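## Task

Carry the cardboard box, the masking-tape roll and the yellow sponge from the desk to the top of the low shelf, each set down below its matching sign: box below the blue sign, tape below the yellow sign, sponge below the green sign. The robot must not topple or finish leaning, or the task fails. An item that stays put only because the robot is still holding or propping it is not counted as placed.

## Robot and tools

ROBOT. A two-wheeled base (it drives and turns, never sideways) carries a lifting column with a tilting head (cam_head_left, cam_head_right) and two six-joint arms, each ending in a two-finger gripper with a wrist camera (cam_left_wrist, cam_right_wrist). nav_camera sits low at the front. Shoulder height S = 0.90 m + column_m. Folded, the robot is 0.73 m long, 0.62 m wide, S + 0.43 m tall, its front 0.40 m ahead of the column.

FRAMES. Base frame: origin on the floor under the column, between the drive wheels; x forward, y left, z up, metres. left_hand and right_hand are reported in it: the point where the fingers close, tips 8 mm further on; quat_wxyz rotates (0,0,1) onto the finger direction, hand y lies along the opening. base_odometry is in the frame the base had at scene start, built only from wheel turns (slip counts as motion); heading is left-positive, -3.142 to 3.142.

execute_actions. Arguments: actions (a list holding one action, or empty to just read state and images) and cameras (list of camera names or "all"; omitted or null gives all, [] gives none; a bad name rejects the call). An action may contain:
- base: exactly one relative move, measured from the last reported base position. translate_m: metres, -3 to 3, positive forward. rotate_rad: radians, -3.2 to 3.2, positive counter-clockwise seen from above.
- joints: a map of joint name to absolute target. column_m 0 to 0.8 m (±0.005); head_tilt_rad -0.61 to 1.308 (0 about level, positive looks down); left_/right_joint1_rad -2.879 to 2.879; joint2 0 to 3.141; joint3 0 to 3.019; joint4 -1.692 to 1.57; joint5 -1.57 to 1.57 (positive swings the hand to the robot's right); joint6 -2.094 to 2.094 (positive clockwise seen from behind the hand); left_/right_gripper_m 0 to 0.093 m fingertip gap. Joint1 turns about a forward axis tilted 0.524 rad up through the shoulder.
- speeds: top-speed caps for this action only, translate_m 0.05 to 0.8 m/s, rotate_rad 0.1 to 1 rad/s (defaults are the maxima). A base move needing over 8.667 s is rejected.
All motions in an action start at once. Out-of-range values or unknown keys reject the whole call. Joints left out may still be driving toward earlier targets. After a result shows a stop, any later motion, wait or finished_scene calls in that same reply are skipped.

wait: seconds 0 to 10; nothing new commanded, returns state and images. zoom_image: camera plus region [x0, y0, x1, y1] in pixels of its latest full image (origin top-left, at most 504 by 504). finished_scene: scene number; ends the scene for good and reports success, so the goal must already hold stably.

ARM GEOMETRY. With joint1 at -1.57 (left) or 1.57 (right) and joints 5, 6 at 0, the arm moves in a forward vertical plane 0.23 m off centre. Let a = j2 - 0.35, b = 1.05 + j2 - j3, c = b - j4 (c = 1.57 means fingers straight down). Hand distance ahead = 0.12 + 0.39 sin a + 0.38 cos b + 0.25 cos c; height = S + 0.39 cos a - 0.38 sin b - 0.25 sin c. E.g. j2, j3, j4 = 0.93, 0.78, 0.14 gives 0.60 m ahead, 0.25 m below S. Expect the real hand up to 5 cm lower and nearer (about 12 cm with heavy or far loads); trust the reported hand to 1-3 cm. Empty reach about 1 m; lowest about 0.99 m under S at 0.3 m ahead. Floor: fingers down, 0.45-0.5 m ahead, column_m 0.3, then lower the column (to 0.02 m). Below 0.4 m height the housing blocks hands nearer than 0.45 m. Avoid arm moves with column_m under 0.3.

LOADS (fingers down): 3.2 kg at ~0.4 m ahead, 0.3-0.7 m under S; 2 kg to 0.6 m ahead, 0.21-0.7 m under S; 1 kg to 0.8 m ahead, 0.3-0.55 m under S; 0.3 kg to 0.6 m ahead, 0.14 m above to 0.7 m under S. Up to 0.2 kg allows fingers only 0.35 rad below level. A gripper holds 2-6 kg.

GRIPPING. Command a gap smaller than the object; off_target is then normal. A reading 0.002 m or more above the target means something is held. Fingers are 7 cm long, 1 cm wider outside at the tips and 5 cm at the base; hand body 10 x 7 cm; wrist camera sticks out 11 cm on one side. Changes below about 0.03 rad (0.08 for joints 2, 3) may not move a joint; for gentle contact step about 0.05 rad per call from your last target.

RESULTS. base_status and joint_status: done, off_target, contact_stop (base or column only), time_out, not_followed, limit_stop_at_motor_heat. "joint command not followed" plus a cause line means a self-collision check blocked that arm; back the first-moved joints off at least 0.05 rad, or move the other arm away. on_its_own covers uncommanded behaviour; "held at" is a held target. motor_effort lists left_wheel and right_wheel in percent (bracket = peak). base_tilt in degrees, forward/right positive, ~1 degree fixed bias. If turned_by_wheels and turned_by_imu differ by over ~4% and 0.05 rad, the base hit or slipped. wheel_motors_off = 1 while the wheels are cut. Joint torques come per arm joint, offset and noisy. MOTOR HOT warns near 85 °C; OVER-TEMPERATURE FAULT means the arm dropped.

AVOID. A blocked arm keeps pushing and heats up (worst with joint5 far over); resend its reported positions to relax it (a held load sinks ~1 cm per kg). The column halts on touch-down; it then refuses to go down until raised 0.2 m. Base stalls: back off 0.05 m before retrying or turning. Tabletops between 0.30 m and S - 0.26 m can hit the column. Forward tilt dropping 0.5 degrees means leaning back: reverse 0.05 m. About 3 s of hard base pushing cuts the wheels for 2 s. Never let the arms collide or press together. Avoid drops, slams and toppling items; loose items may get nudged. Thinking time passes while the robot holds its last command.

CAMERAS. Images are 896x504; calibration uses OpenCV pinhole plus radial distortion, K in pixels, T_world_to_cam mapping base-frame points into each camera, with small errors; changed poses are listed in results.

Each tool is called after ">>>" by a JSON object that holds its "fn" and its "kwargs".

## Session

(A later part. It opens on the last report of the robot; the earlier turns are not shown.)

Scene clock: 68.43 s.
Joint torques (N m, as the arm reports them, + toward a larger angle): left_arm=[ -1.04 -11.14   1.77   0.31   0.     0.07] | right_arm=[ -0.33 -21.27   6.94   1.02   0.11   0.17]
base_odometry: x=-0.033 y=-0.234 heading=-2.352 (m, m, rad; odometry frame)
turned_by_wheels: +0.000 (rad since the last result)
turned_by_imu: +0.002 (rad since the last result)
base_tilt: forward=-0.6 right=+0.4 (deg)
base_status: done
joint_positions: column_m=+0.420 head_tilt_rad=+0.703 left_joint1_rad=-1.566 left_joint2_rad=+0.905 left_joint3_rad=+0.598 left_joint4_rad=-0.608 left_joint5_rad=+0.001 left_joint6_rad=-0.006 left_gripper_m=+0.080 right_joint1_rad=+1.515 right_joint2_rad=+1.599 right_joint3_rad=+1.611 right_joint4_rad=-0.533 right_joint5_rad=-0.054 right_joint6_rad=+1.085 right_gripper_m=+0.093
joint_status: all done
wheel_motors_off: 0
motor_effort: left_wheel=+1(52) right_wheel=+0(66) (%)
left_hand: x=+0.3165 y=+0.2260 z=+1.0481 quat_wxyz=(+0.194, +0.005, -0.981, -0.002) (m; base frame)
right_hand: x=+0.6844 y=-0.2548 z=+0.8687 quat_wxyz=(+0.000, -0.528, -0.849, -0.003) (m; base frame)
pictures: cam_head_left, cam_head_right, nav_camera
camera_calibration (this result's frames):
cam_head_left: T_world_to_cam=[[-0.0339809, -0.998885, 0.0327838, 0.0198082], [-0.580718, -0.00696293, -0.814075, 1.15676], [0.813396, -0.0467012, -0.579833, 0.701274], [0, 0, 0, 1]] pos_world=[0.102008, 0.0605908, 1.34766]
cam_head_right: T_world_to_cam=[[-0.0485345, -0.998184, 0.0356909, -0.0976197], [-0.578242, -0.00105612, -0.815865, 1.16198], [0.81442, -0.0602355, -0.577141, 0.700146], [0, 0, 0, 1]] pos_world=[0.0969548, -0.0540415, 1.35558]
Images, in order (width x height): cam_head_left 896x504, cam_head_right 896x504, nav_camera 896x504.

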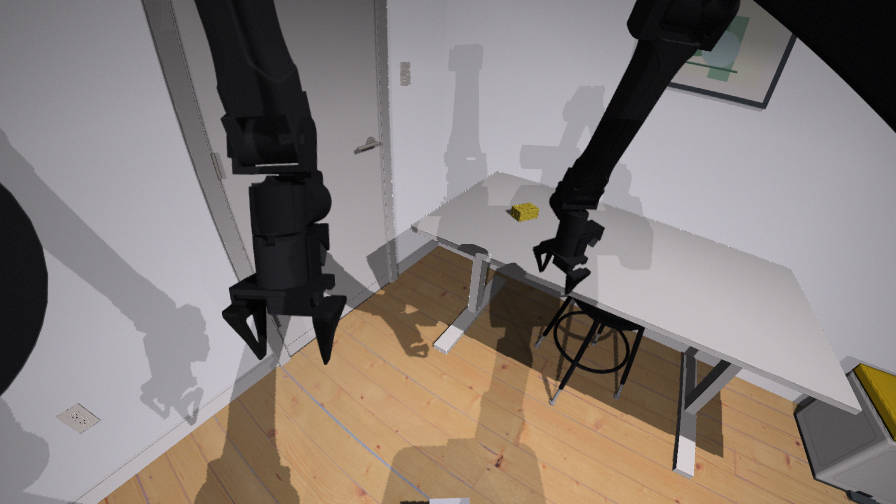

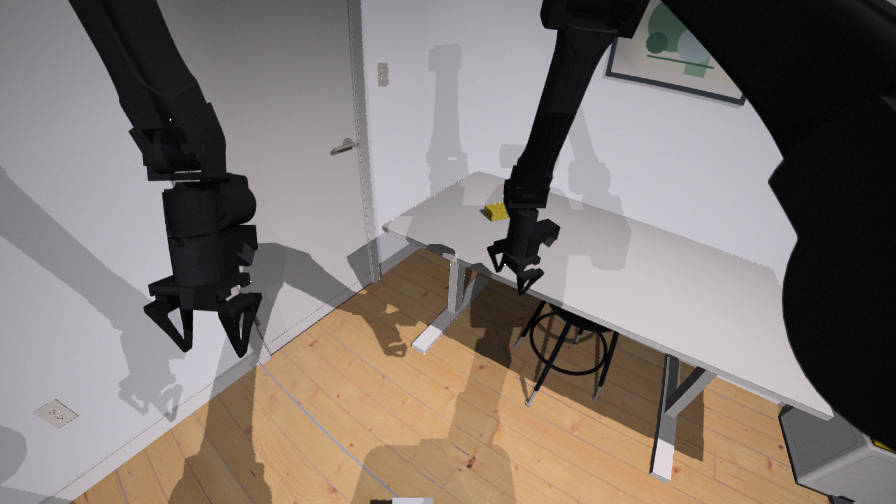

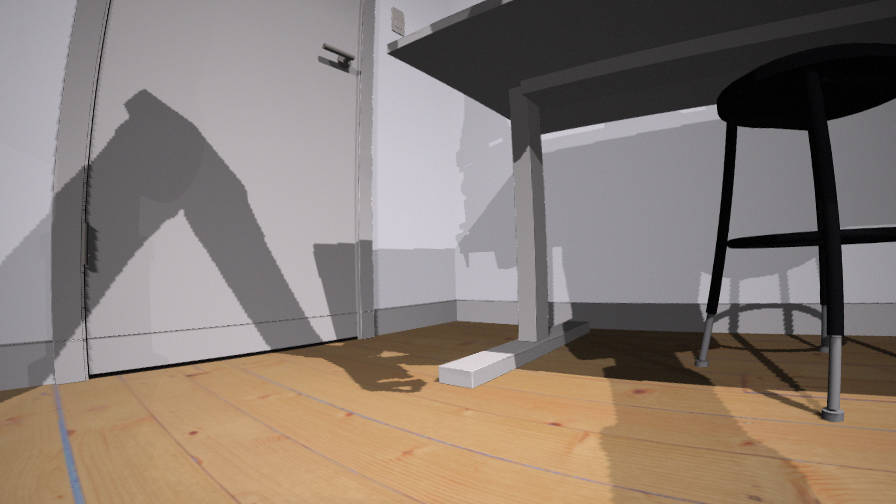

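>>> {"fn": "execute_actions", "kwargs": {"actions": [{"base": {"translate_m": 0.525}, "joints": {"head_tilt_rad": 0.9, "right_joint1_rad": 1.39, "right_joint2_rad": 1.66, "right_joint3_rad": 1.85, "right_joint4_rad": -0.69, "right_joint5_rad": -0.156}}], "cameras": ["cam_head_right", "cam_right_wrist", "nav_camera"]}}

Scene clock: 72.03 s.
Joint torques (N m, as the arm reports them, + toward a larger angle): left_arm=[ -1.46 -11.78   1.58   0.08   0.     0.04] | right_arm=[ -2.36 -22.92   8.53   0.23   0.04   0.16]
base_odometry: x=-0.403 y=-0.607 heading=-2.352 (m, m, rad; odometry frame)
turned_by_wheels: +0.000 (rad since the last result)
turned_by_imu: +0.000 (rad since the last result)
base_tilt: forward=-0.7 right=+0.4 (deg)
base_status: done
joint_positions: column_m=+0.420 head_tilt_rad=+0.901 left_joint1_rad=-1.566 left_joint2_rad=+0.905 left_joint3_rad=+0.601 left_joint4_rad=-0.608 left_joint5_rad=+0.001 left_joint6_rad=-0.006 left_gripper_m=+0.080 right_joint1_rad=+1.380 right_joint2_rad=+1.665 right_joint3_rad=+1.826 right_joint4_rad=-0.681 right_joint5_rad=-0.154 right_joint6_rad=+1.085 right_gripper_m=+0.093
joint_status: all done
wheel_motors_off: 0
motor_effort: left_wheel=+0(30) right_wheel=+0(34) (%)
left_hand: x=+0.3180 y=+0.2260 z=+1.0481 quat_wxyz=(+0.193, +0.005, -0.981, -0.002) (m; base frame)
right_hand: x=+0.7346 y=-0.3345 z=+0.8850 quat_wxyz=(-0.007, -0.556, -0.831, +0.002) (m; base frame)
pictures: cam_head_right, cam_right_wrist, nav_camera
camera_calibration (this result's frames):
cam_head_right: T_world_to_cam=[[-0.0405533, -0.998184, 0.0445518, -0.110477], [-0.72762, -0.00105612, -0.68598, 0.98684], [0.684781, -0.0602355, -0.726255, 0.916272], [0, 0, 0, 1]] pos_world=[0.0861193, -0.0540415, 1.34732]
cam_right_wrist: T_world_to_cam=[[-0.925497, -0.378667, 0.00818189, 0.544261], [-0.305821, 0.759848, 0.573676, -0.0197401], [-0.223449, 0.528433, -0.819042, 1.18971], [0, 0, 0, 1]] pos_world=[0.763515, -0.407588, 0.981293]
Images, in order (width x height): cam_head_right 896x504, cam_right_wrist 896x504, nav_camera 896x504.

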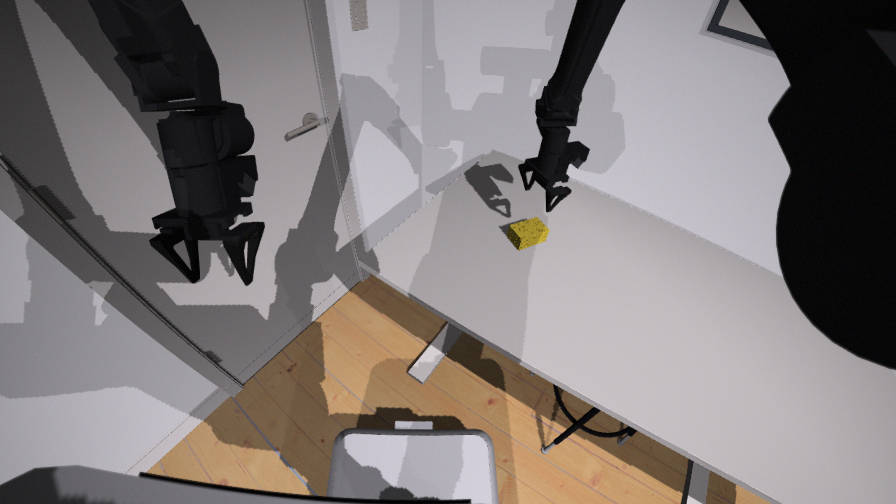

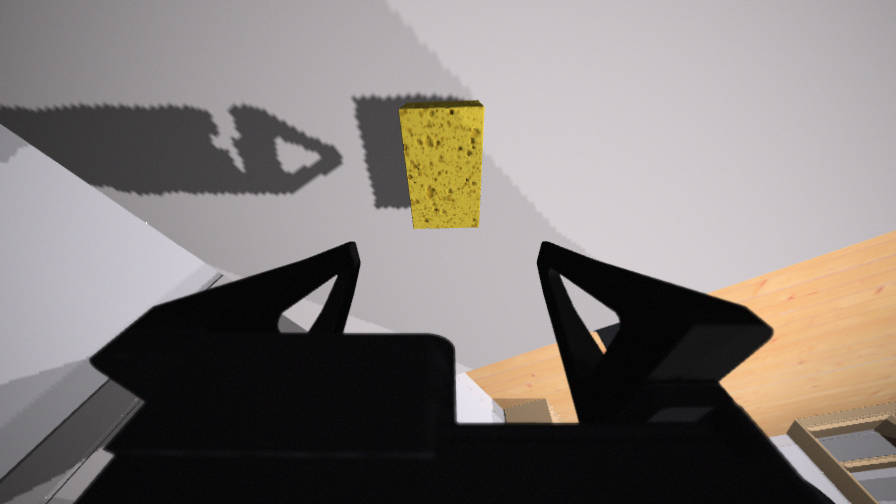

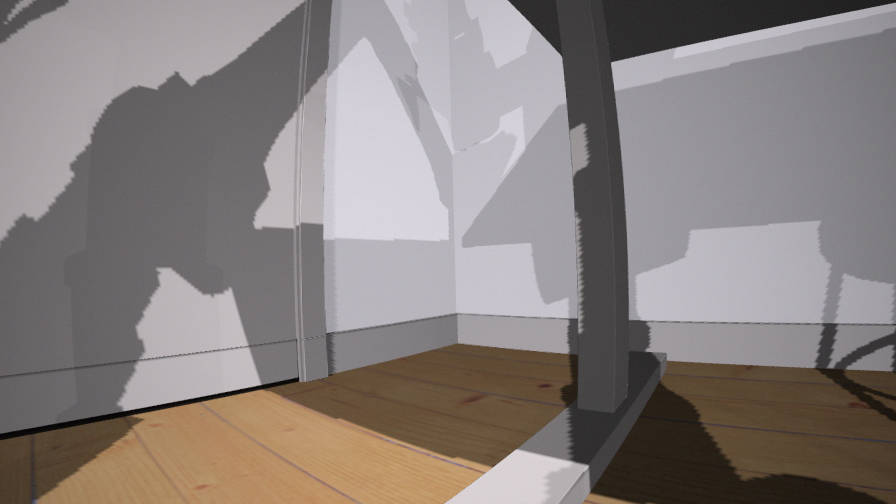

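>>> {"fn": "execute_actions", "kwargs": {"actions": [{"joints": {"column_m": 0.288}}], "cameras": ["cam_right_wrist"]}}

Scene clock: 74.67 s.
Joint torques (N m, as the arm reports them, + toward a larger angle): left_arm=[ -2.01 -11.71   1.65   0.12  -0.01   0.04] | right_arm=[ -2.27 -23.09   8.6    0.21   0.07   0.17]
base_odometry: x=-0.403 y=-0.607 heading=-2.352 (m, m, rad; odometry frame)
turned_by_wheels: +0.000 (rad since the last result)
turned_by_imu: -0.001 (rad since the last result)
base_tilt: forward=-0.6 right=+0.3 (deg)
base_status: not commanded
joint_positions: column_m=+0.288 head_tilt_rad=+0.901 left_joint1_rad=-1.566 left_joint2_rad=+0.905 left_joint3_rad=+0.601 left_joint4_rad=-0.608 left_joint5_rad=+0.001 left_joint6_rad=-0.006 left_gripper_m=+0.080 right_joint1_rad=+1.380 right_joint2_rad=+1.665 right_joint3_rad=+1.826 right_joint4_rad=-0.681 right_joint5_rad=-0.154 right_joint6_rad=+1.085 right_gripper_m=+0.093
joint_status: all done
wheel_motors_off: 0
motor_effort: left_wheel=+0(1) right_wheel=-1(0) (%)
left_hand: x=+0.3180 y=+0.2260 z=+0.9162 quat_wxyz=(+0.193, +0.005, -0.981, -0.002) (m; base frame)
right_hand: x=+0.7346 y=-0.3345 z=+0.7531 quat_wxyz=(-0.007, -0.556, -0.831, +0.002) (m; base frame)
pictures: cam_right_wrist
camera_calibration (this result's frames):
cam_right_wrist: T_world_to_cam=[[-0.925497, -0.378667, 0.00818189, 0.545341], [-0.305821, 0.759848, 0.573676, 0.0559354], [-0.223449, 0.528433, -0.819042, 1.08167], [0, 0, 0, 1]] pos_world=[0.763515, -0.407588, 0.84938]
Images, in order (width x height): cam_right_wrist 896x504.

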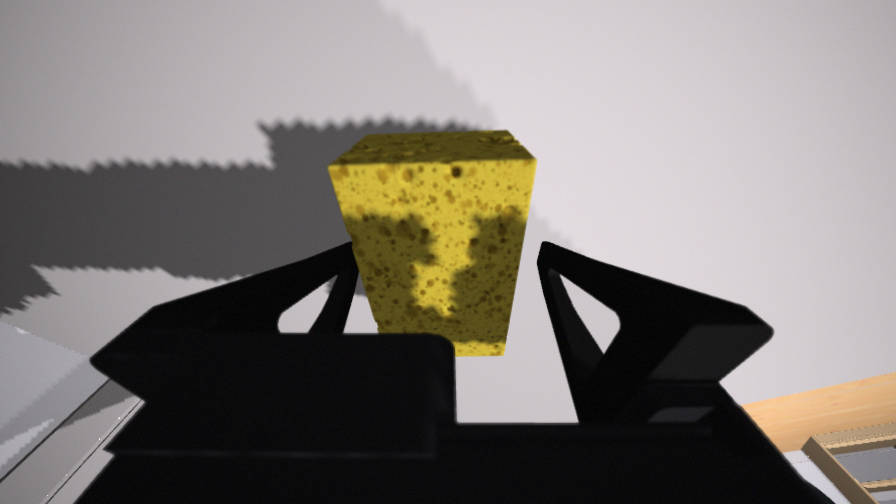

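>>> {"fn": "execute_actions", "kwargs": {"actions": [{"joints": {"right_gripper_m": 0.04}}], "cameras": ["cam_right_wrist"]}}

>>> {"fn": "execute_actions", "kwargs": {"actions": [{"joints": {"column_m": 0.32}}], "cameras": ["cam_right_wrist"]}}

Scene clock: 75.33 s.
Joint torques (N m, as the arm reports them, + toward a larger angle): left_arm=[ -1.95 -11.11   1.46   0.23  -0.04   0.02] | right_arm=[ -2.21 -22.67   8.57   0.24   0.07   0.17]
base_odometry: x=-0.403 y=-0.607 heading=-2.352 (m, m, rad; odometry frame)
turned_by_wheels: +0.000 (rad since the last result)
turned_by_imu: +0.000 (rad since the last result)
base_tilt: forward=-0.7 right=+0.3 (deg)
base_status: not commanded
joint_positions: column_m=+0.288 head_tilt_rad=+0.901 left_joint1_rad=-1.566 left_joint2_rad=+0.905 left_joint3_rad=+0.601 left_joint4_rad=-0.608 left_joint5_rad=+0.001 left_joint6_rad=-0.006 left_gripper_m=+0.080 right_joint1_rad=+1.380 right_joint2_rad=+1.665 right_joint3_rad=+1.826 right_joint4_rad=-0.681 right_joint5_rad=-0.154 right_joint6_rad=+1.085 right_gripper_m=+0.059
joint_status: right_gripper_m off_target (ended at +0.059, target +0.040)
wheel_motors_off: 0
motor_effort: left_wheel=+1(0) right_wheel=-1(0) (%)
left_hand: x=+0.3180 y=+0.2260 z=+0.9162 quat_wxyz=(+0.193, +0.005, -0.981, -0.002) (m; base frame)
right_hand: x=+0.7346 y=-0.3345 z=+0.7531 quat_wxyz=(-0.007, -0.556, -0.831, +0.002) (m; base frame)
pictures: cam_right_wrist
camera_calibration (this result's frames):
cam_right_wrist: T_world_to_cam=[[-0.925497, -0.378667, 0.00818189, 0.545341], [-0.305821, 0.759848, 0.573676, 0.0559354], [-0.223449, 0.528433, -0.819042, 1.08167], [0, 0, 0, 1]] pos_world=[0.763515, -0.407588, 0.84938]
Images, in order (width x height): cam_right_wrist 896x504.

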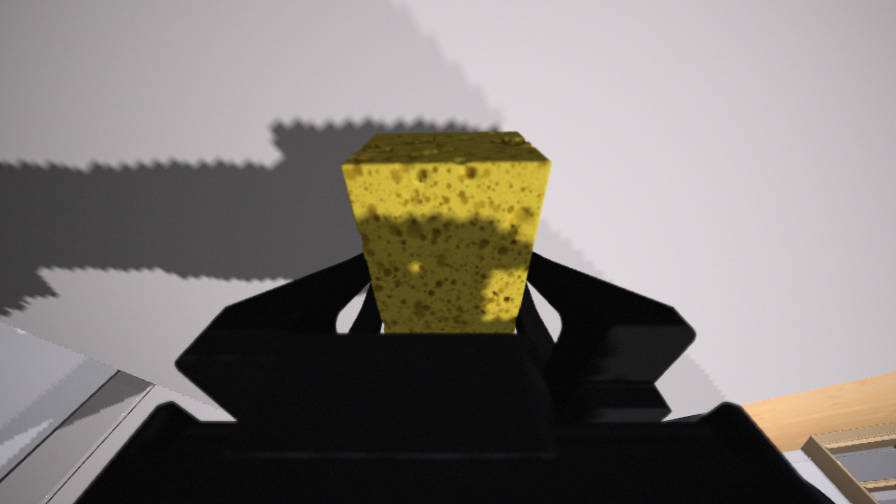

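Scene clock: 76.33 s.
Joint torques (N m, as the arm reports them, + toward a larger angle): left_arm=[ -2.25 -11.12   1.74   0.14   0.03   0.11] | right_arm=[ -2.07 -22.42   8.55   0.26   0.04   0.18]
base_odometry: x=-0.403 y=-0.607 heading=-2.352 (m, m, rad; odometry frame)
turned_by_wheels: +0.000 (rad since the last result)
turned_by_imu: +0.000 (rad since the last result)
base_tilt: forward=-0.7 right=+0.3 (deg)
base_status: not commanded
joint_positions: column_m=+0.320 head_tilt_rad=+0.901 left_joint1_rad=-1.566 left_joint2_rad=+0.905 left_joint3_rad=+0.601 left_joint4_rad=-0.608 left_joint5_rad=+0.001 left_joint6_rad=-0.006 left_gripper_m=+0.080 right_joint1_rad=+1.380 right_joint2_rad=+1.665 right_joint3_rad=+1.826 right_joint4_rad=-0.681 right_joint5_rad=-0.154 right_joint6_rad=+1.085 right_gripper_m=+0.059
joint_status: all done
wheel_motors_off: 0
motor_effort: left_wheel=+0(1) right_wheel=-1(1) (%)
left_hand: x=+0.3180 y=+0.2260 z=+0.9481 quat_wxyz=(+0.193, +0.005, -0.981, -0.002) (m; base frame)
right_hand: x=+0.7346 y=-0.3345 z=+0.7850 quat_wxyz=(-0.007, -0.556, -0.831, +0.002) (m; base frame)
pictures: cam_right_wrist
camera_calibration (this result's frames):
cam_right_wrist: T_world_to_cam=[[-0.925497, -0.378667, 0.00818189, 0.545079], [-0.305821, 0.759848, 0.573676, 0.0376206], [-0.223449, 0.528433, -0.819042, 1.10782], [0, 0, 0, 1]] pos_world=[0.763515, -0.407588, 0.881305]
Images, in order (width x height): cam_right_wrist 896x504.

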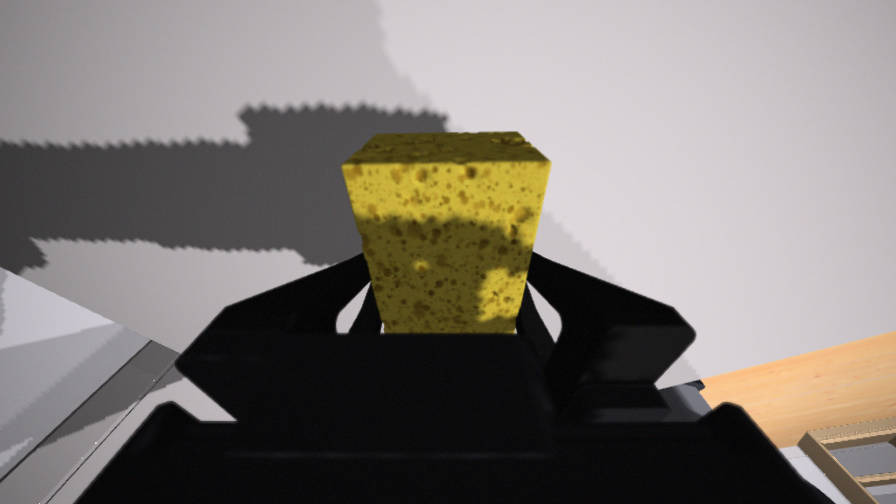

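>>> {"fn": "execute_actions", "kwargs": {"actions": [{"base": {"rotate_rad": 2.58}, "joints": {"head_tilt_rad": 0.55}}], "cameras": ["cam_head_left", "cam_head_right", "cam_right_wrist", "nav_camera"]}}

Scene clock: 81.70 s.
Joint torques (N m, as the arm reports them, + toward a larger angle): left_arm=[ -1.56 -11.14   1.56   0.17  -0.03   0.1 ] | right_arm=[ -3.16 -23.     8.59   0.11   0.05   0.19]
base_odometry: x=-0.403 y=-0.607 heading=+0.227 (m, m, rad; odometry frame)
turned_by_wheels: +2.579 (rad since the last result)
turned_by_imu: +2.535 (rad since the last result)
base_tilt: forward=-0.7 right=+0.2 (deg)
base_status: done
joint_positions: column_m=+0.320 head_tilt_rad=+0.568 left_joint1_rad=-1.566 left_joint2_rad=+0.905 left_joint3_rad=+0.601 left_joint4_rad=-0.608 left_joint5_rad=+0.001 left_joint6_rad=-0.006 left_gripper_m=+0.080 right_joint1_rad=+1.390 right_joint2_rad=+1.665 right_joint3_rad=+1.826 right_joint4_rad=-0.681 right_joint5_rad=-0.155 right_joint6_rad=+1.085 right_gripper_m=+0.059
joint_status: all done
wheel_motors_off: 0
motor_effort: left_wheel=-6(57) right_wheel=+6(63) (%)
left_hand: x=+0.3180 y=+0.2260 z=+0.9481 quat_wxyz=(+0.193, +0.005, -0.981, -0.002) (m; base frame)
right_hand: x=+0.7354 y=-0.3275 z=+0.7842 quat_wxyz=(-0.005, -0.554, -0.832, -0.002) (m; base frame)
pictures: cam_head_left, cam_head_right, cam_right_wrist, nav_camera
camera_calibration (this result's frames):
cam_head_left: T_world_to_cam=[[-0.0380902, -0.998885, 0.0279037, 0.0296647], [-0.465674, -0.00696293, -0.884929, 1.16214], [0.884136, -0.0467012, -0.46489, 0.489652], [0, 0, 0, 1]] pos_world=[0.109388, 0.0605908, 1.25521]
cam_head_right: T_world_to_cam=[[-0.0529028, -0.998184, 0.0288223, -0.0848628], [-0.46298, -0.00105612, -0.886368, 1.16671], [0.884788, -0.0602355, -0.462084, 0.488663], [0, 0, 0, 1]] pos_world=[0.103312, -0.0540415, 1.26239]
cam_right_wrist: T_world_to_cam=[[-0.923585, -0.383369, 0.00439878, 0.548466], [-0.309858, 0.753147, 0.580308, 0.0285184], [-0.225785, 0.534601, -0.814385, 1.10366], [0, 0, 0, 1]] pos_world=[0.764582, -0.401232, 0.879843]
Images, in order (width x height): cam_head_left 896x504, cam_head_right 896x504, cam_right_wrist 896x504, nav_camera 896x504.

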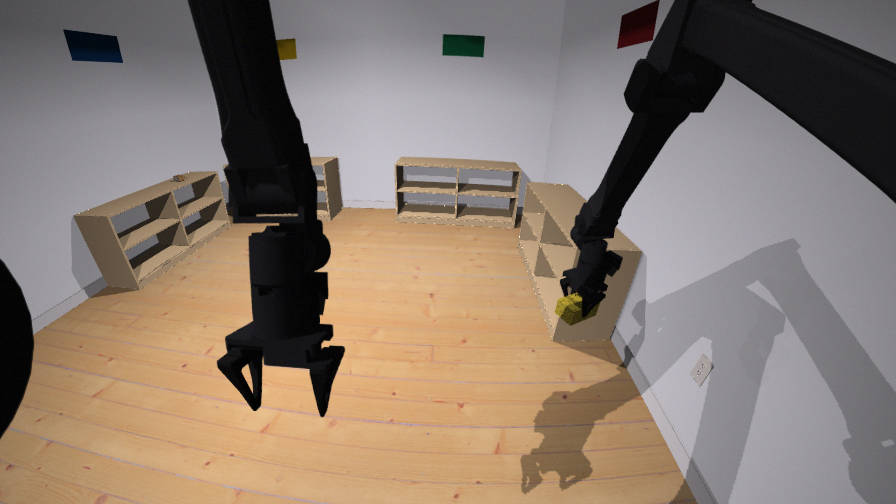

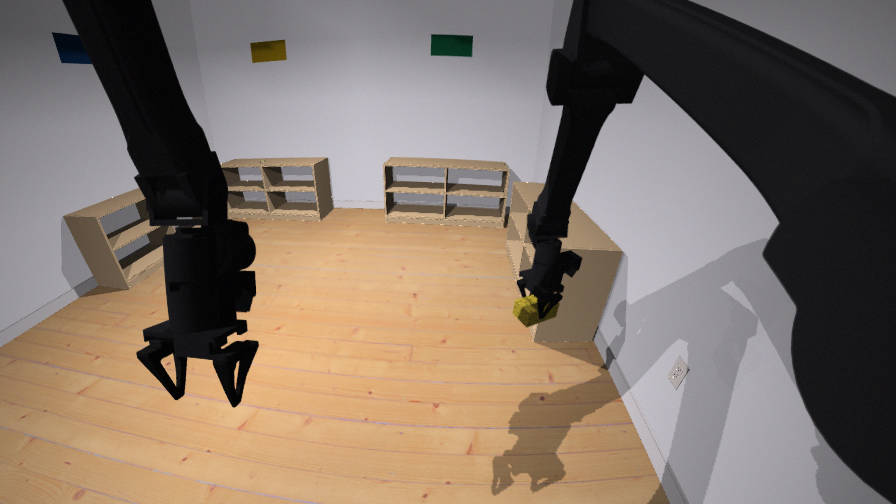

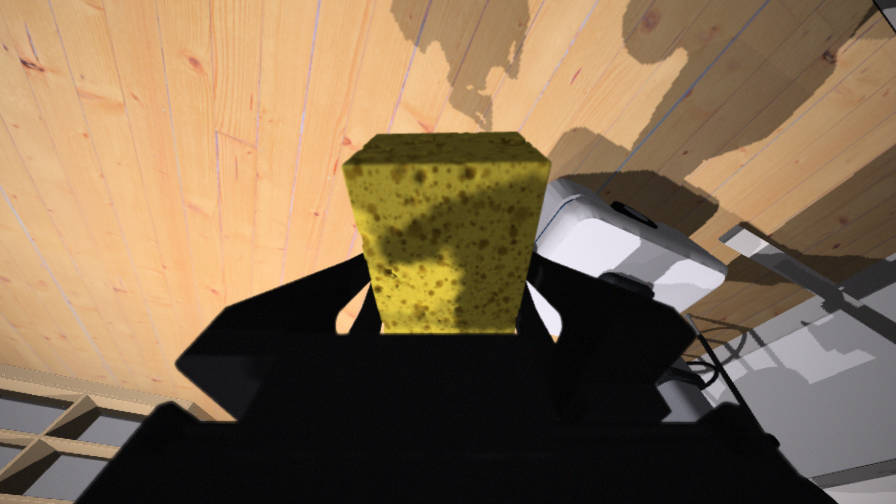

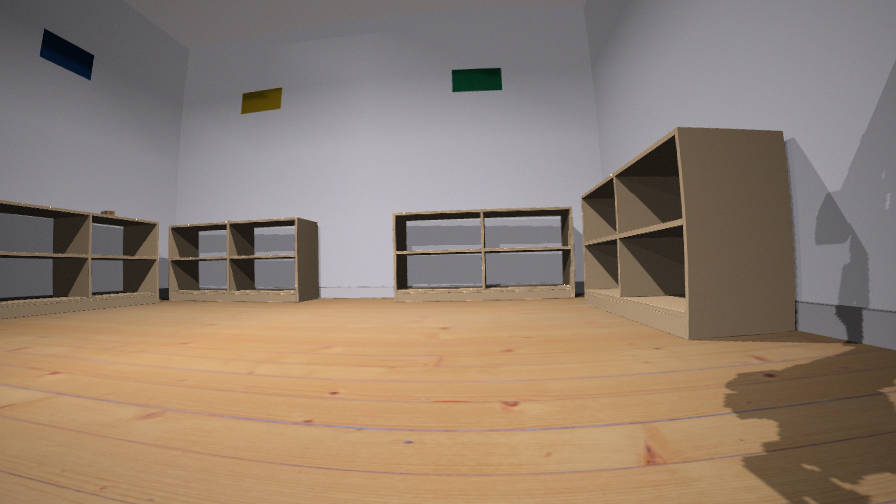

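>>> {"fn": "execute_actions", "kwargs": {"actions": [{"base": {"translate_m": 2.57}, "joints": {"head_tilt_rad": 0.85, "column_m": 0.22}}], "cameras": ["cam_head_left", "cam_head_right", "cam_right_wrist"]}}

Scene clock: 87.33 s.
Joint torques (N m, as the arm reports them, + toward a larger angle): left_arm=[ -1.33 -11.61   1.93   0.28   0.02   0.06] | right_arm=[ -3.06 -22.82   8.76   0.23   0.08   0.18]
base_odometry: x=+2.101 y=-0.028 heading=+0.227 (m, m, rad; odometry frame)
turned_by_wheels: +0.000 (rad since the last result)
turned_by_imu: +0.002 (rad since the last result)
base_tilt: forward=-0.7 right=+0.3 (deg)
base_status: done
joint_positions: column_m=+0.220 head_tilt_rad=+0.852 left_joint1_rad=-1.566 left_joint2_rad=+0.904 left_joint3_rad=+0.600 left_joint4_rad=-0.608 left_joint5_rad=+0.001 left_joint6_rad=-0.006 left_gripper_m=+0.080 right_joint1_rad=+1.390 right_joint2_rad=+1.665 right_joint3_rad=+1.826 right_joint4_rad=-0.681 right_joint5_rad=-0.155 right_joint6_rad=+1.085 right_gripper_m=+0.059
joint_status: all done
wheel_motors_off: 0
motor_effort: left_wheel=+0(49) right_wheel=+0(65) (%)
left_hand: x=+0.3174 y=+0.2260 z=+0.8483 quat_wxyz=(+0.193, +0.005, -0.981, -0.002) (m; base frame)
right_hand: x=+0.7355 y=-0.3277 z=+0.6844 quat_wxyz=(-0.005, -0.554, -0.832, -0.002) (m; base frame)
pictures: cam_head_left, cam_head_right, cam_right_wrist
camera_calibration (this result's frames):
cam_head_left: T_world_to_cam=[[-0.0287414, -0.998885, 0.0374622, 0.0204574], [-0.695062, -0.00696293, -0.718916, 0.884975], [0.718375, -0.0467012, -0.694086, 0.727908], [0, 0, 0, 1]] pos_world=[0.0927889, 0.0605908, 1.14069]
cam_head_right: T_world_to_cam=[[-0.0427026, -0.998184, 0.0424961, -0.098984], [-0.692879, -0.00105612, -0.721053, 0.890275], [0.719788, -0.0602355, -0.691575, 0.727518], [0, 0, 0, 1]] pos_world=[0.0889673, -0.0540415, 1.14928]
cam_right_wrist: T_world_to_cam=[[-0.923658, -0.383191, 0.00452541, 0.548915], [-0.309714, 0.753398, 0.58006, 0.086801], [-0.225683, 0.534375, -0.814561, 1.02253], [0, 0, 0, 1]] pos_world=[0.764661, -0.401472, 0.780081]
Images, in order (width x height): cam_head_left 896x504, cam_head_right 896x504, cam_right_wrist 896x504.

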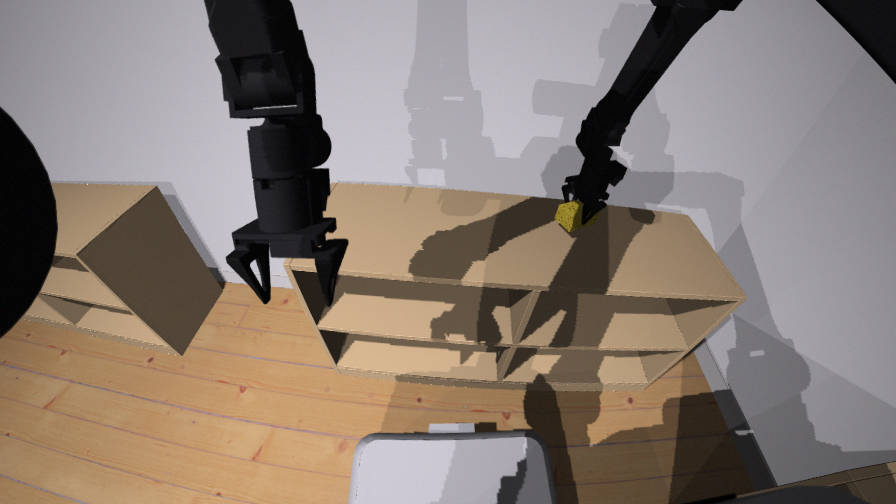

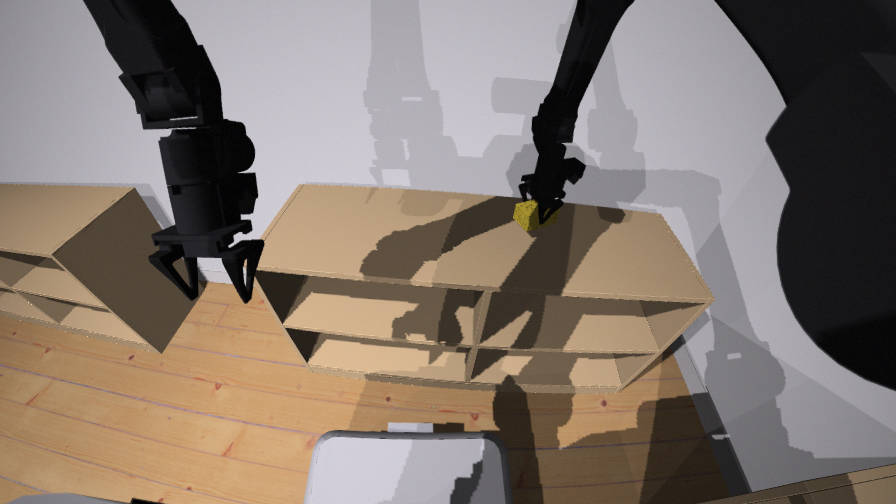

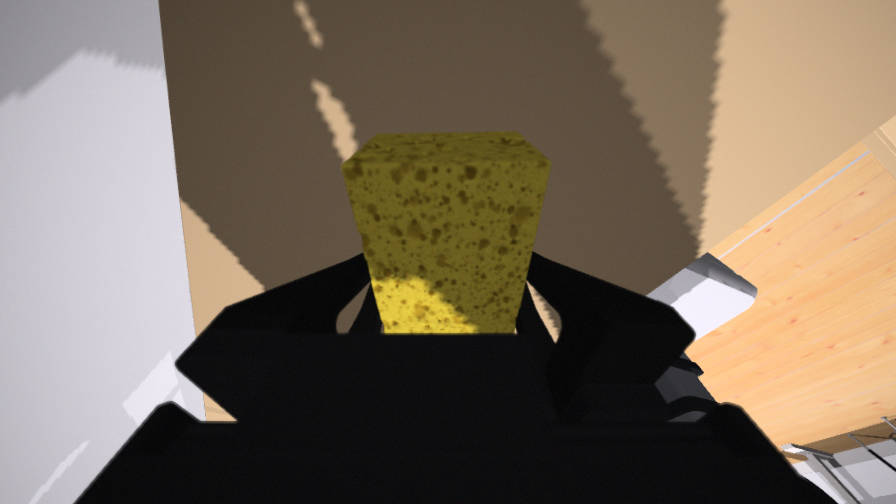

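>>> {"fn": "execute_actions", "kwargs": {"actions": [{"joints": {"column_m": 0.181}}], "cameras": ["cam_right_wrist"]}}

>>> {"fn": "execute_actions", "kwargs": {"actions": [{"joints": {"right_gripper_m": 0.088}}], "cameras": ["cam_right_wrist"]}}

Scene clock: 88.57 s.
Joint torques (N m, as the arm reports them, + toward a larger angle): left_arm=[ -1.88 -11.58   1.72   0.02  -0.04   0.06] | right_arm=[ -2.58 -22.24   8.27   0.3    0.09   0.17]
base_odometry: x=+2.101 y=-0.028 heading=+0.227 (m, m, rad; odometry frame)
turned_by_wheels: +0.000 (rad since the last result)
turned_by_imu: +0.000 (rad since the last result)
base_tilt: forward=-0.6 right=+0.2 (deg)
base_status: not commanded
joint_positions: column_m=+0.181 head_tilt_rad=+0.852 left_joint1_rad=-1.566 left_joint2_rad=+0.904 left_joint3_rad=+0.600 left_joint4_rad=-0.608 left_joint5_rad=+0.001 left_joint6_rad=-0.006 left_gripper_m=+0.080 right_joint1_rad=+1.390 right_joint2_rad=+1.665 right_joint3_rad=+1.826 right_joint4_rad=-0.681 right_joint5_rad=-0.155 right_joint6_rad=+1.085 right_gripper_m=+0.059
joint_status: all done
wheel_motors_off: 0
motor_effort: left_wheel=+2(1) right_wheel=-1(1) (%)
left_hand: x=+0.3174 y=+0.2260 z=+0.8093 quat_wxyz=(+0.193, +0.005, -0.981, -0.002) (m; base frame)
right_hand: x=+0.7355 y=-0.3277 z=+0.6454 quat_wxyz=(-0.005, -0.554, -0.832, -0.002) (m; base frame)
pictures: cam_right_wrist
camera_calibration (this result's frames):
cam_right_wrist: T_world_to_cam=[[-0.923658, -0.383191, 0.00452541, 0.549091], [-0.309714, 0.753398, 0.58006, 0.109417], [-0.225683, 0.534375, -0.814561, 0.990773], [0, 0, 0, 1]] pos_world=[0.764661, -0.401472, 0.741092]
Images, in order (width x height): cam_right_wrist 896x504.

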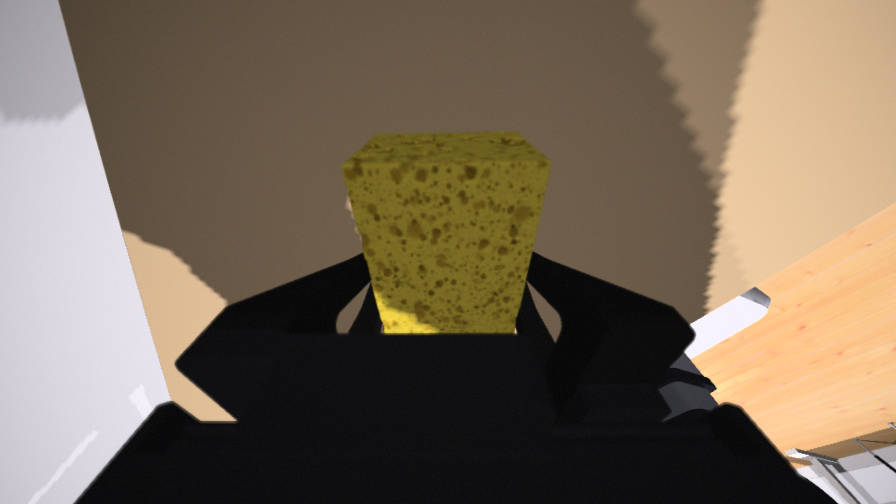

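Scene clock: 89.17 s.
Joint torques (N m, as the arm reports them, + toward a larger angle): left_arm=[ -1.39 -11.3    1.64   0.16   0.05   0.09] | right_arm=[ -3.06 -22.56   8.49   0.39   0.07   0.19]
base_odometry: x=+2.101 y=-0.028 heading=+0.227 (m, m, rad; odometry frame)
turned_by_wheels: +0.000 (rad since the last result)
turned_by_imu: +0.000 (rad since the last result)
base_tilt: forward=-0.8 right=+0.3 (deg)
base_status: not commanded
joint_positions: column_m=+0.181 head_tilt_rad=+0.852 left_joint1_rad=-1.566 left_joint2_rad=+0.904 left_joint3_rad=+0.600 left_joint4_rad=-0.608 left_joint5_rad=+0.001 left_joint6_rad=-0.006 left_gripper_m=+0.080 right_joint1_rad=+1.390 right_joint2_rad=+1.665 right_joint3_rad=+1.826 right_joint4_rad=-0.681 right_joint5_rad=-0.155 right_joint6_rad=+1.085 right_gripper_m=+0.088
joint_status: all done
wheel_motors_off: 0
motor_effort: left_wheel=+1(1) right_wheel=-1(1) (%)
left_hand: x=+0.3174 y=+0.2260 z=+0.8093 quat_wxyz=(+0.193, +0.005, -0.981, -0.002) (m; base frame)
right_hand: x=+0.7355 y=-0.3277 z=+0.6454 quat_wxyz=(-0.005, -0.554, -0.832, -0.002) (m; base frame)
pictures: cam_right_wrist
camera_calibration (this result's frames):
cam_right_wrist: T_world_to_cam=[[-0.923658, -0.383191, 0.00452541, 0.549091], [-0.309714, 0.753398, 0.58006, 0.109417], [-0.225683, 0.534375, -0.814561, 0.990773], [0, 0, 0, 1]] pos_world=[0.764661, -0.401472, 0.741092]
Images, in order (width x height): cam_right_wrist 896x504.

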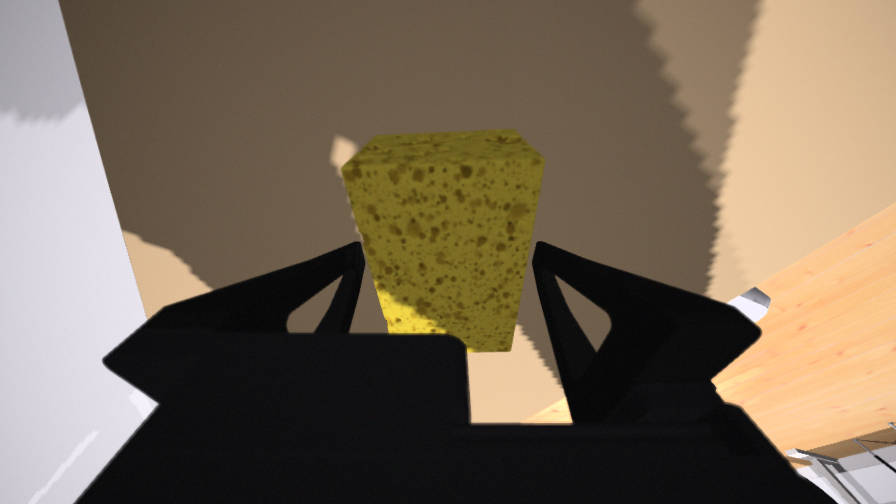

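>>> {"fn": "execute_actions", "kwargs": {"actions": [{"joints": {"column_m": 0.245, "head_tilt_rad": 0.5}}]}}

Scene clock: 90.70 s.
Joint torques (N m, as the arm reports them, + toward a larger angle): left_arm=[ -1.89 -11.1    1.75   0.4    0.     0.06] | right_arm=[ -2.29 -23.2    8.4    0.35   0.06   0.19]
base_odometry: x=+2.101 y=-0.028 heading=+0.227 (m, m, rad; odometry frame)
turned_by_wheels: +0.000 (rad since the last result)
turned_by_imu: +0.000 (rad since the last result)
base_tilt: forward=-0.6 right=+0.4 (deg)
base_status: not commanded
joint_positions: column_m=+0.245 head_tilt_rad=+0.518 left_joint1_rad=-1.566 left_joint2_rad=+0.904 left_joint3_rad=+0.600 left_joint4_rad=-0.608 left_joint5_rad=+0.001 left_joint6_rad=-0.006 left_gripper_m=+0.080 right_joint1_rad=+1.390 right_joint2_rad=+1.665 right_joint3_rad=+1.826 right_joint4_rad=-0.681 right_joint5_rad=-0.155 right_joint6_rad=+1.085 right_gripper_m=+0.088
joint_status: all done
wheel_motors_off: 0
motor_effort: left_wheel=+2(1) right_wheel=-2(2) (%)
left_hand: x=+0.3174 y=+0.2260 z=+0.8732 quat_wxyz=(+0.193, +0.005, -0.981, -0.002) (m; base frame)
right_hand: x=+0.7356 y=-0.3277 z=+0.7096 quat_wxyz=(-0.005, -0.554, -0.832, -0.002) (m; base frame)
pictures: cam_head_left, cam_head_right, cam_left_wrist, cam_right_wrist, nav_camera
camera_calibration (this result's frames):
cam_head_left: T_world_to_cam=[[-0.0394374, -0.998885, 0.0259648, 0.0342115], [-0.420857, -0.00696293, -0.9071, 1.12082], [0.906269, -0.0467012, -0.420113, 0.398562], [0, 0, 0, 1]] pos_world=[0.111849, 0.0605908, 1.18325]
cam_head_right: T_world_to_cam=[[-0.0542774, -0.998184, 0.0261418, -0.0793329], [-0.418094, -0.00105612, -0.908403, 1.12512], [0.906781, -0.0602355, -0.417278, 0.397755], [0, 0, 0, 1]] pos_world=[0.105423, -0.0540415, 1.19011]
cam_left_wrist: T_world_to_cam=[[0.00546477, -0.999983, 0.0020629, 0.22444], [-0.520194, -0.00108095, 0.854047, -0.577207], [-0.854031, -0.00574028, -0.520191, 0.847532], [0, 0, 0, 1]] pos_world=[0.422332, 0.228677, 0.933378]
cam_right_wrist: T_world_to_cam=[[-0.923637, -0.383246, 0.00419194, 0.54917], [-0.309977, 0.753399, 0.579918, 0.0725448], [-0.225409, 0.534334, -0.814664, 1.0429], [0, 0, 0, 1]] pos_world=[0.7648, -0.401445, 0.805242]
Images, in order (width x height): cam_head_left 896x504, cam_head_right 896x504, cam_left_wrist 896x504, cam_right_wrist 896x504, nav_camera 896x504.

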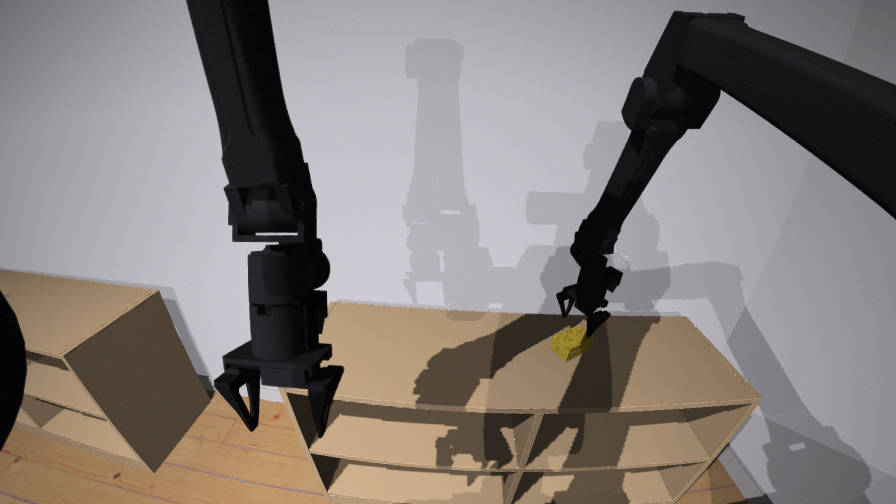

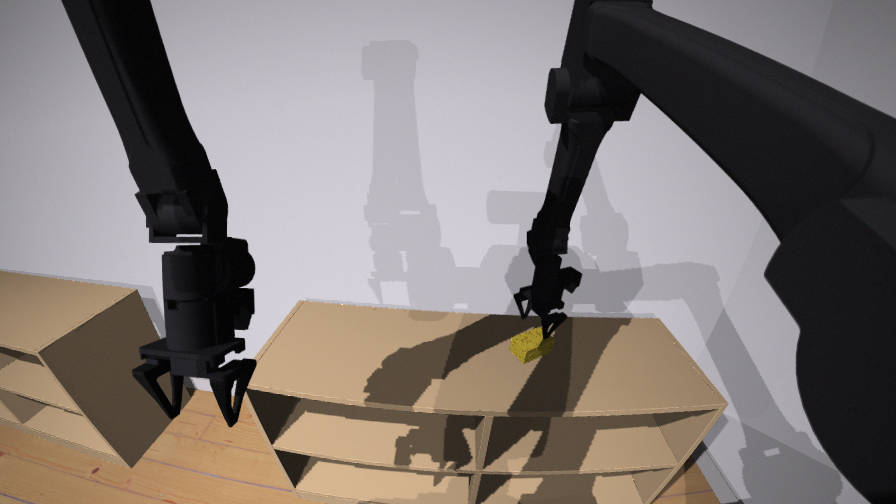

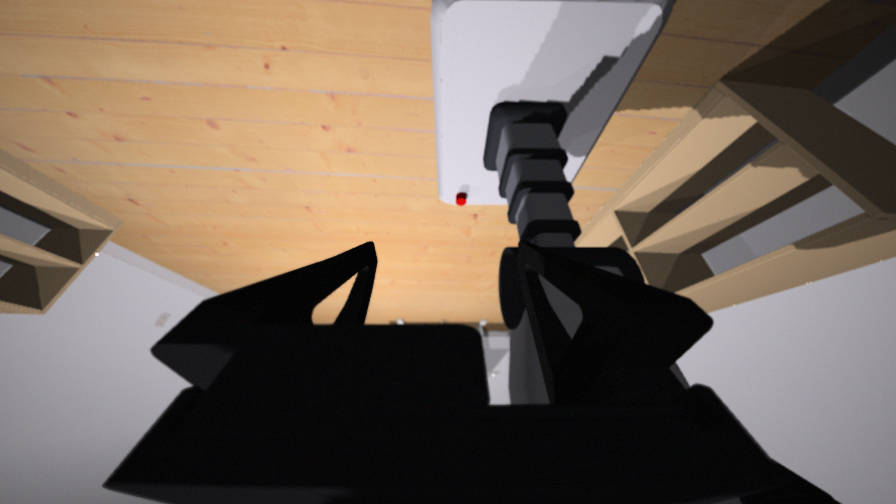

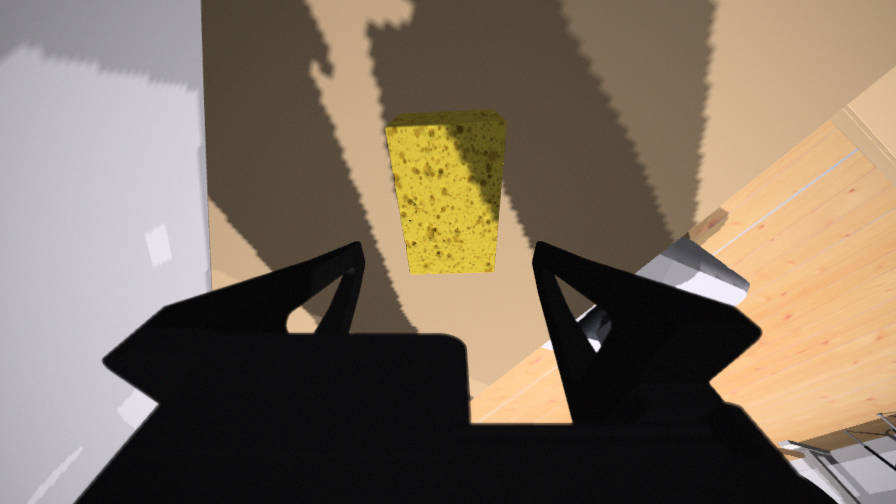

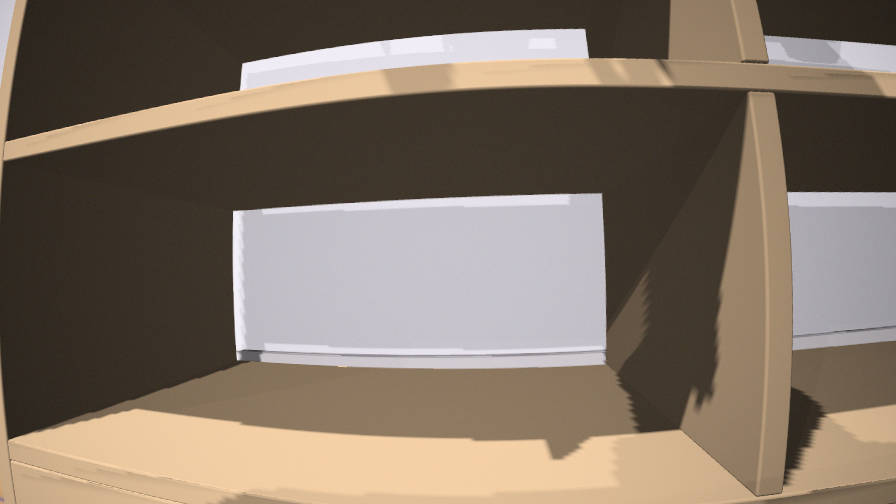

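>>> {"fn": "execute_actions", "kwargs": {"actions": [{"joints": {"left_joint4_rad": 0.45, "left_joint5_rad": -1.1}}], "cameras": ["cam_left_wrist", "cam_right_wrist"]}}

Scene clock: 93.17 s.
Joint torques (N m, as the arm reports them, + toward a larger angle): left_arm=[ -1.21 -13.3    2.84   2.69  -0.56   0.  ] | right_arm=[ -2.95 -22.92   8.45   0.14   0.07   0.15]
base_odometry: x=+2.101 y=-0.028 heading=+0.227 (m, m, rad; odometry frame)
turned_by_wheels: +0.000 (rad since the last result)
turned_by_imu: -0.001 (rad since the last result)
base_tilt: forward=-0.7 right=+0.3 (deg)
base_status: not commanded
joint_positions: column_m=+0.245 head_tilt_rad=+0.518 left_joint1_rad=-1.566 left_joint2_rad=+0.904 left_joint3_rad=+0.600 left_joint4_rad=+0.432 left_joint5_rad=-1.097 left_joint6_rad=-0.006 left_gripper_m=+0.080 right_joint1_rad=+1.390 right_joint2_rad=+1.665 right_joint3_rad=+1.826 right_joint4_rad=-0.681 right_joint5_rad=-0.155 right_joint6_rad=+1.085 right_gripper_m=+0.088
joint_status: all done
wheel_motors_off: 0
motor_effort: left_wheel=+2(1) right_wheel=-1(2) (%)
left_hand: x=+0.5026 y=+0.3792 z=+0.9799 quat_wxyz=(-0.274, +0.169, -0.807, -0.495) (m; base frame)
right_hand: x=+0.7356 y=-0.3277 z=+0.7096 quat_wxyz=(-0.005, -0.554, -0.832, -0.002) (m; base frame)
pictures: cam_left_wrist, cam_right_wrist
camera_calibration (this result's frames):
cam_left_wrist: T_world_to_cam=[[0.538939, -0.456747, -0.707762, 0.597863], [-0.804823, -0.527196, -0.272627, 0.874764], [-0.248607, 0.716552, -0.651727, 0.612802], [0, 0, 0, 1]] pos_world=[0.534165, 0.295139, 1.06101]
cam_right_wrist: T_world_to_cam=[[-0.923637, -0.383246, 0.00419194, 0.54917], [-0.309977, 0.753399, 0.579918, 0.0725448], [-0.225409, 0.534334, -0.814664, 1.0429], [0, 0, 0, 1]] pos_world=[0.7648, -0.401445, 0.805242]
Images, in order (width x height): cam_left_wrist 896x504, cam_right_wrist 896x504.

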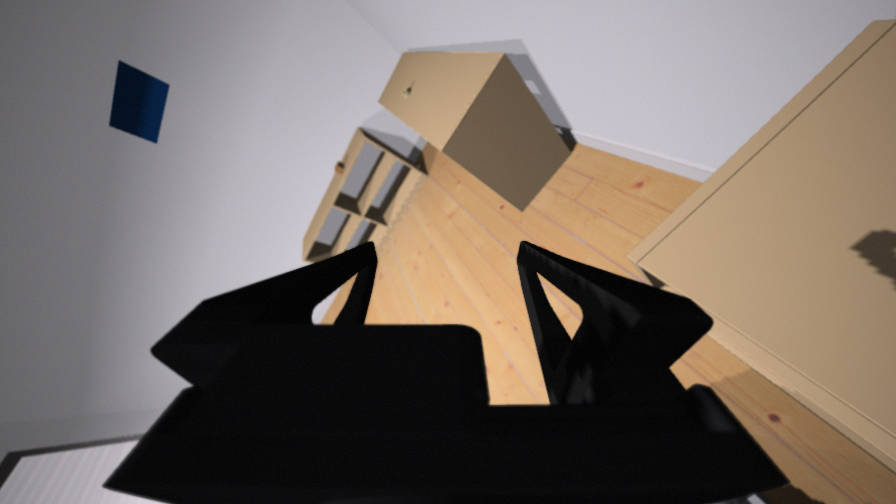

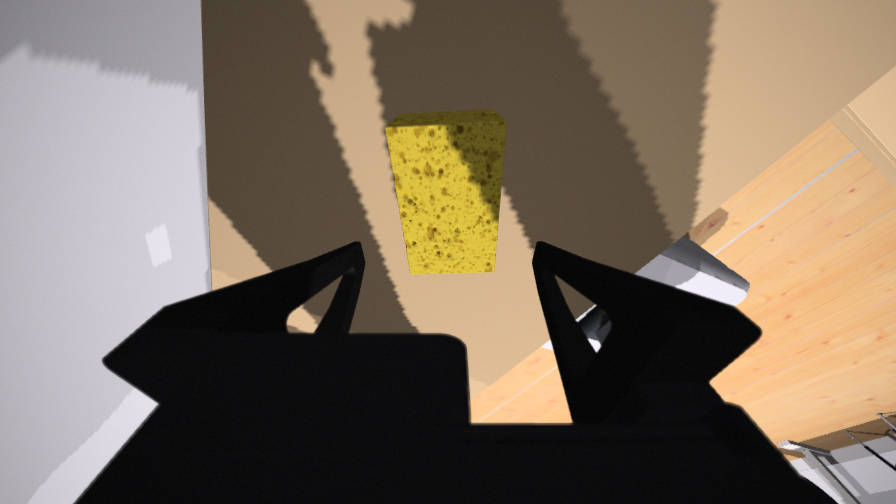

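All three items are on their shelves: box under blue, tape under yellow, sponge under green.

>>> {"fn": "finished_scene", "kwargs": {"scene": 1}}

The scene is finished: the task was done.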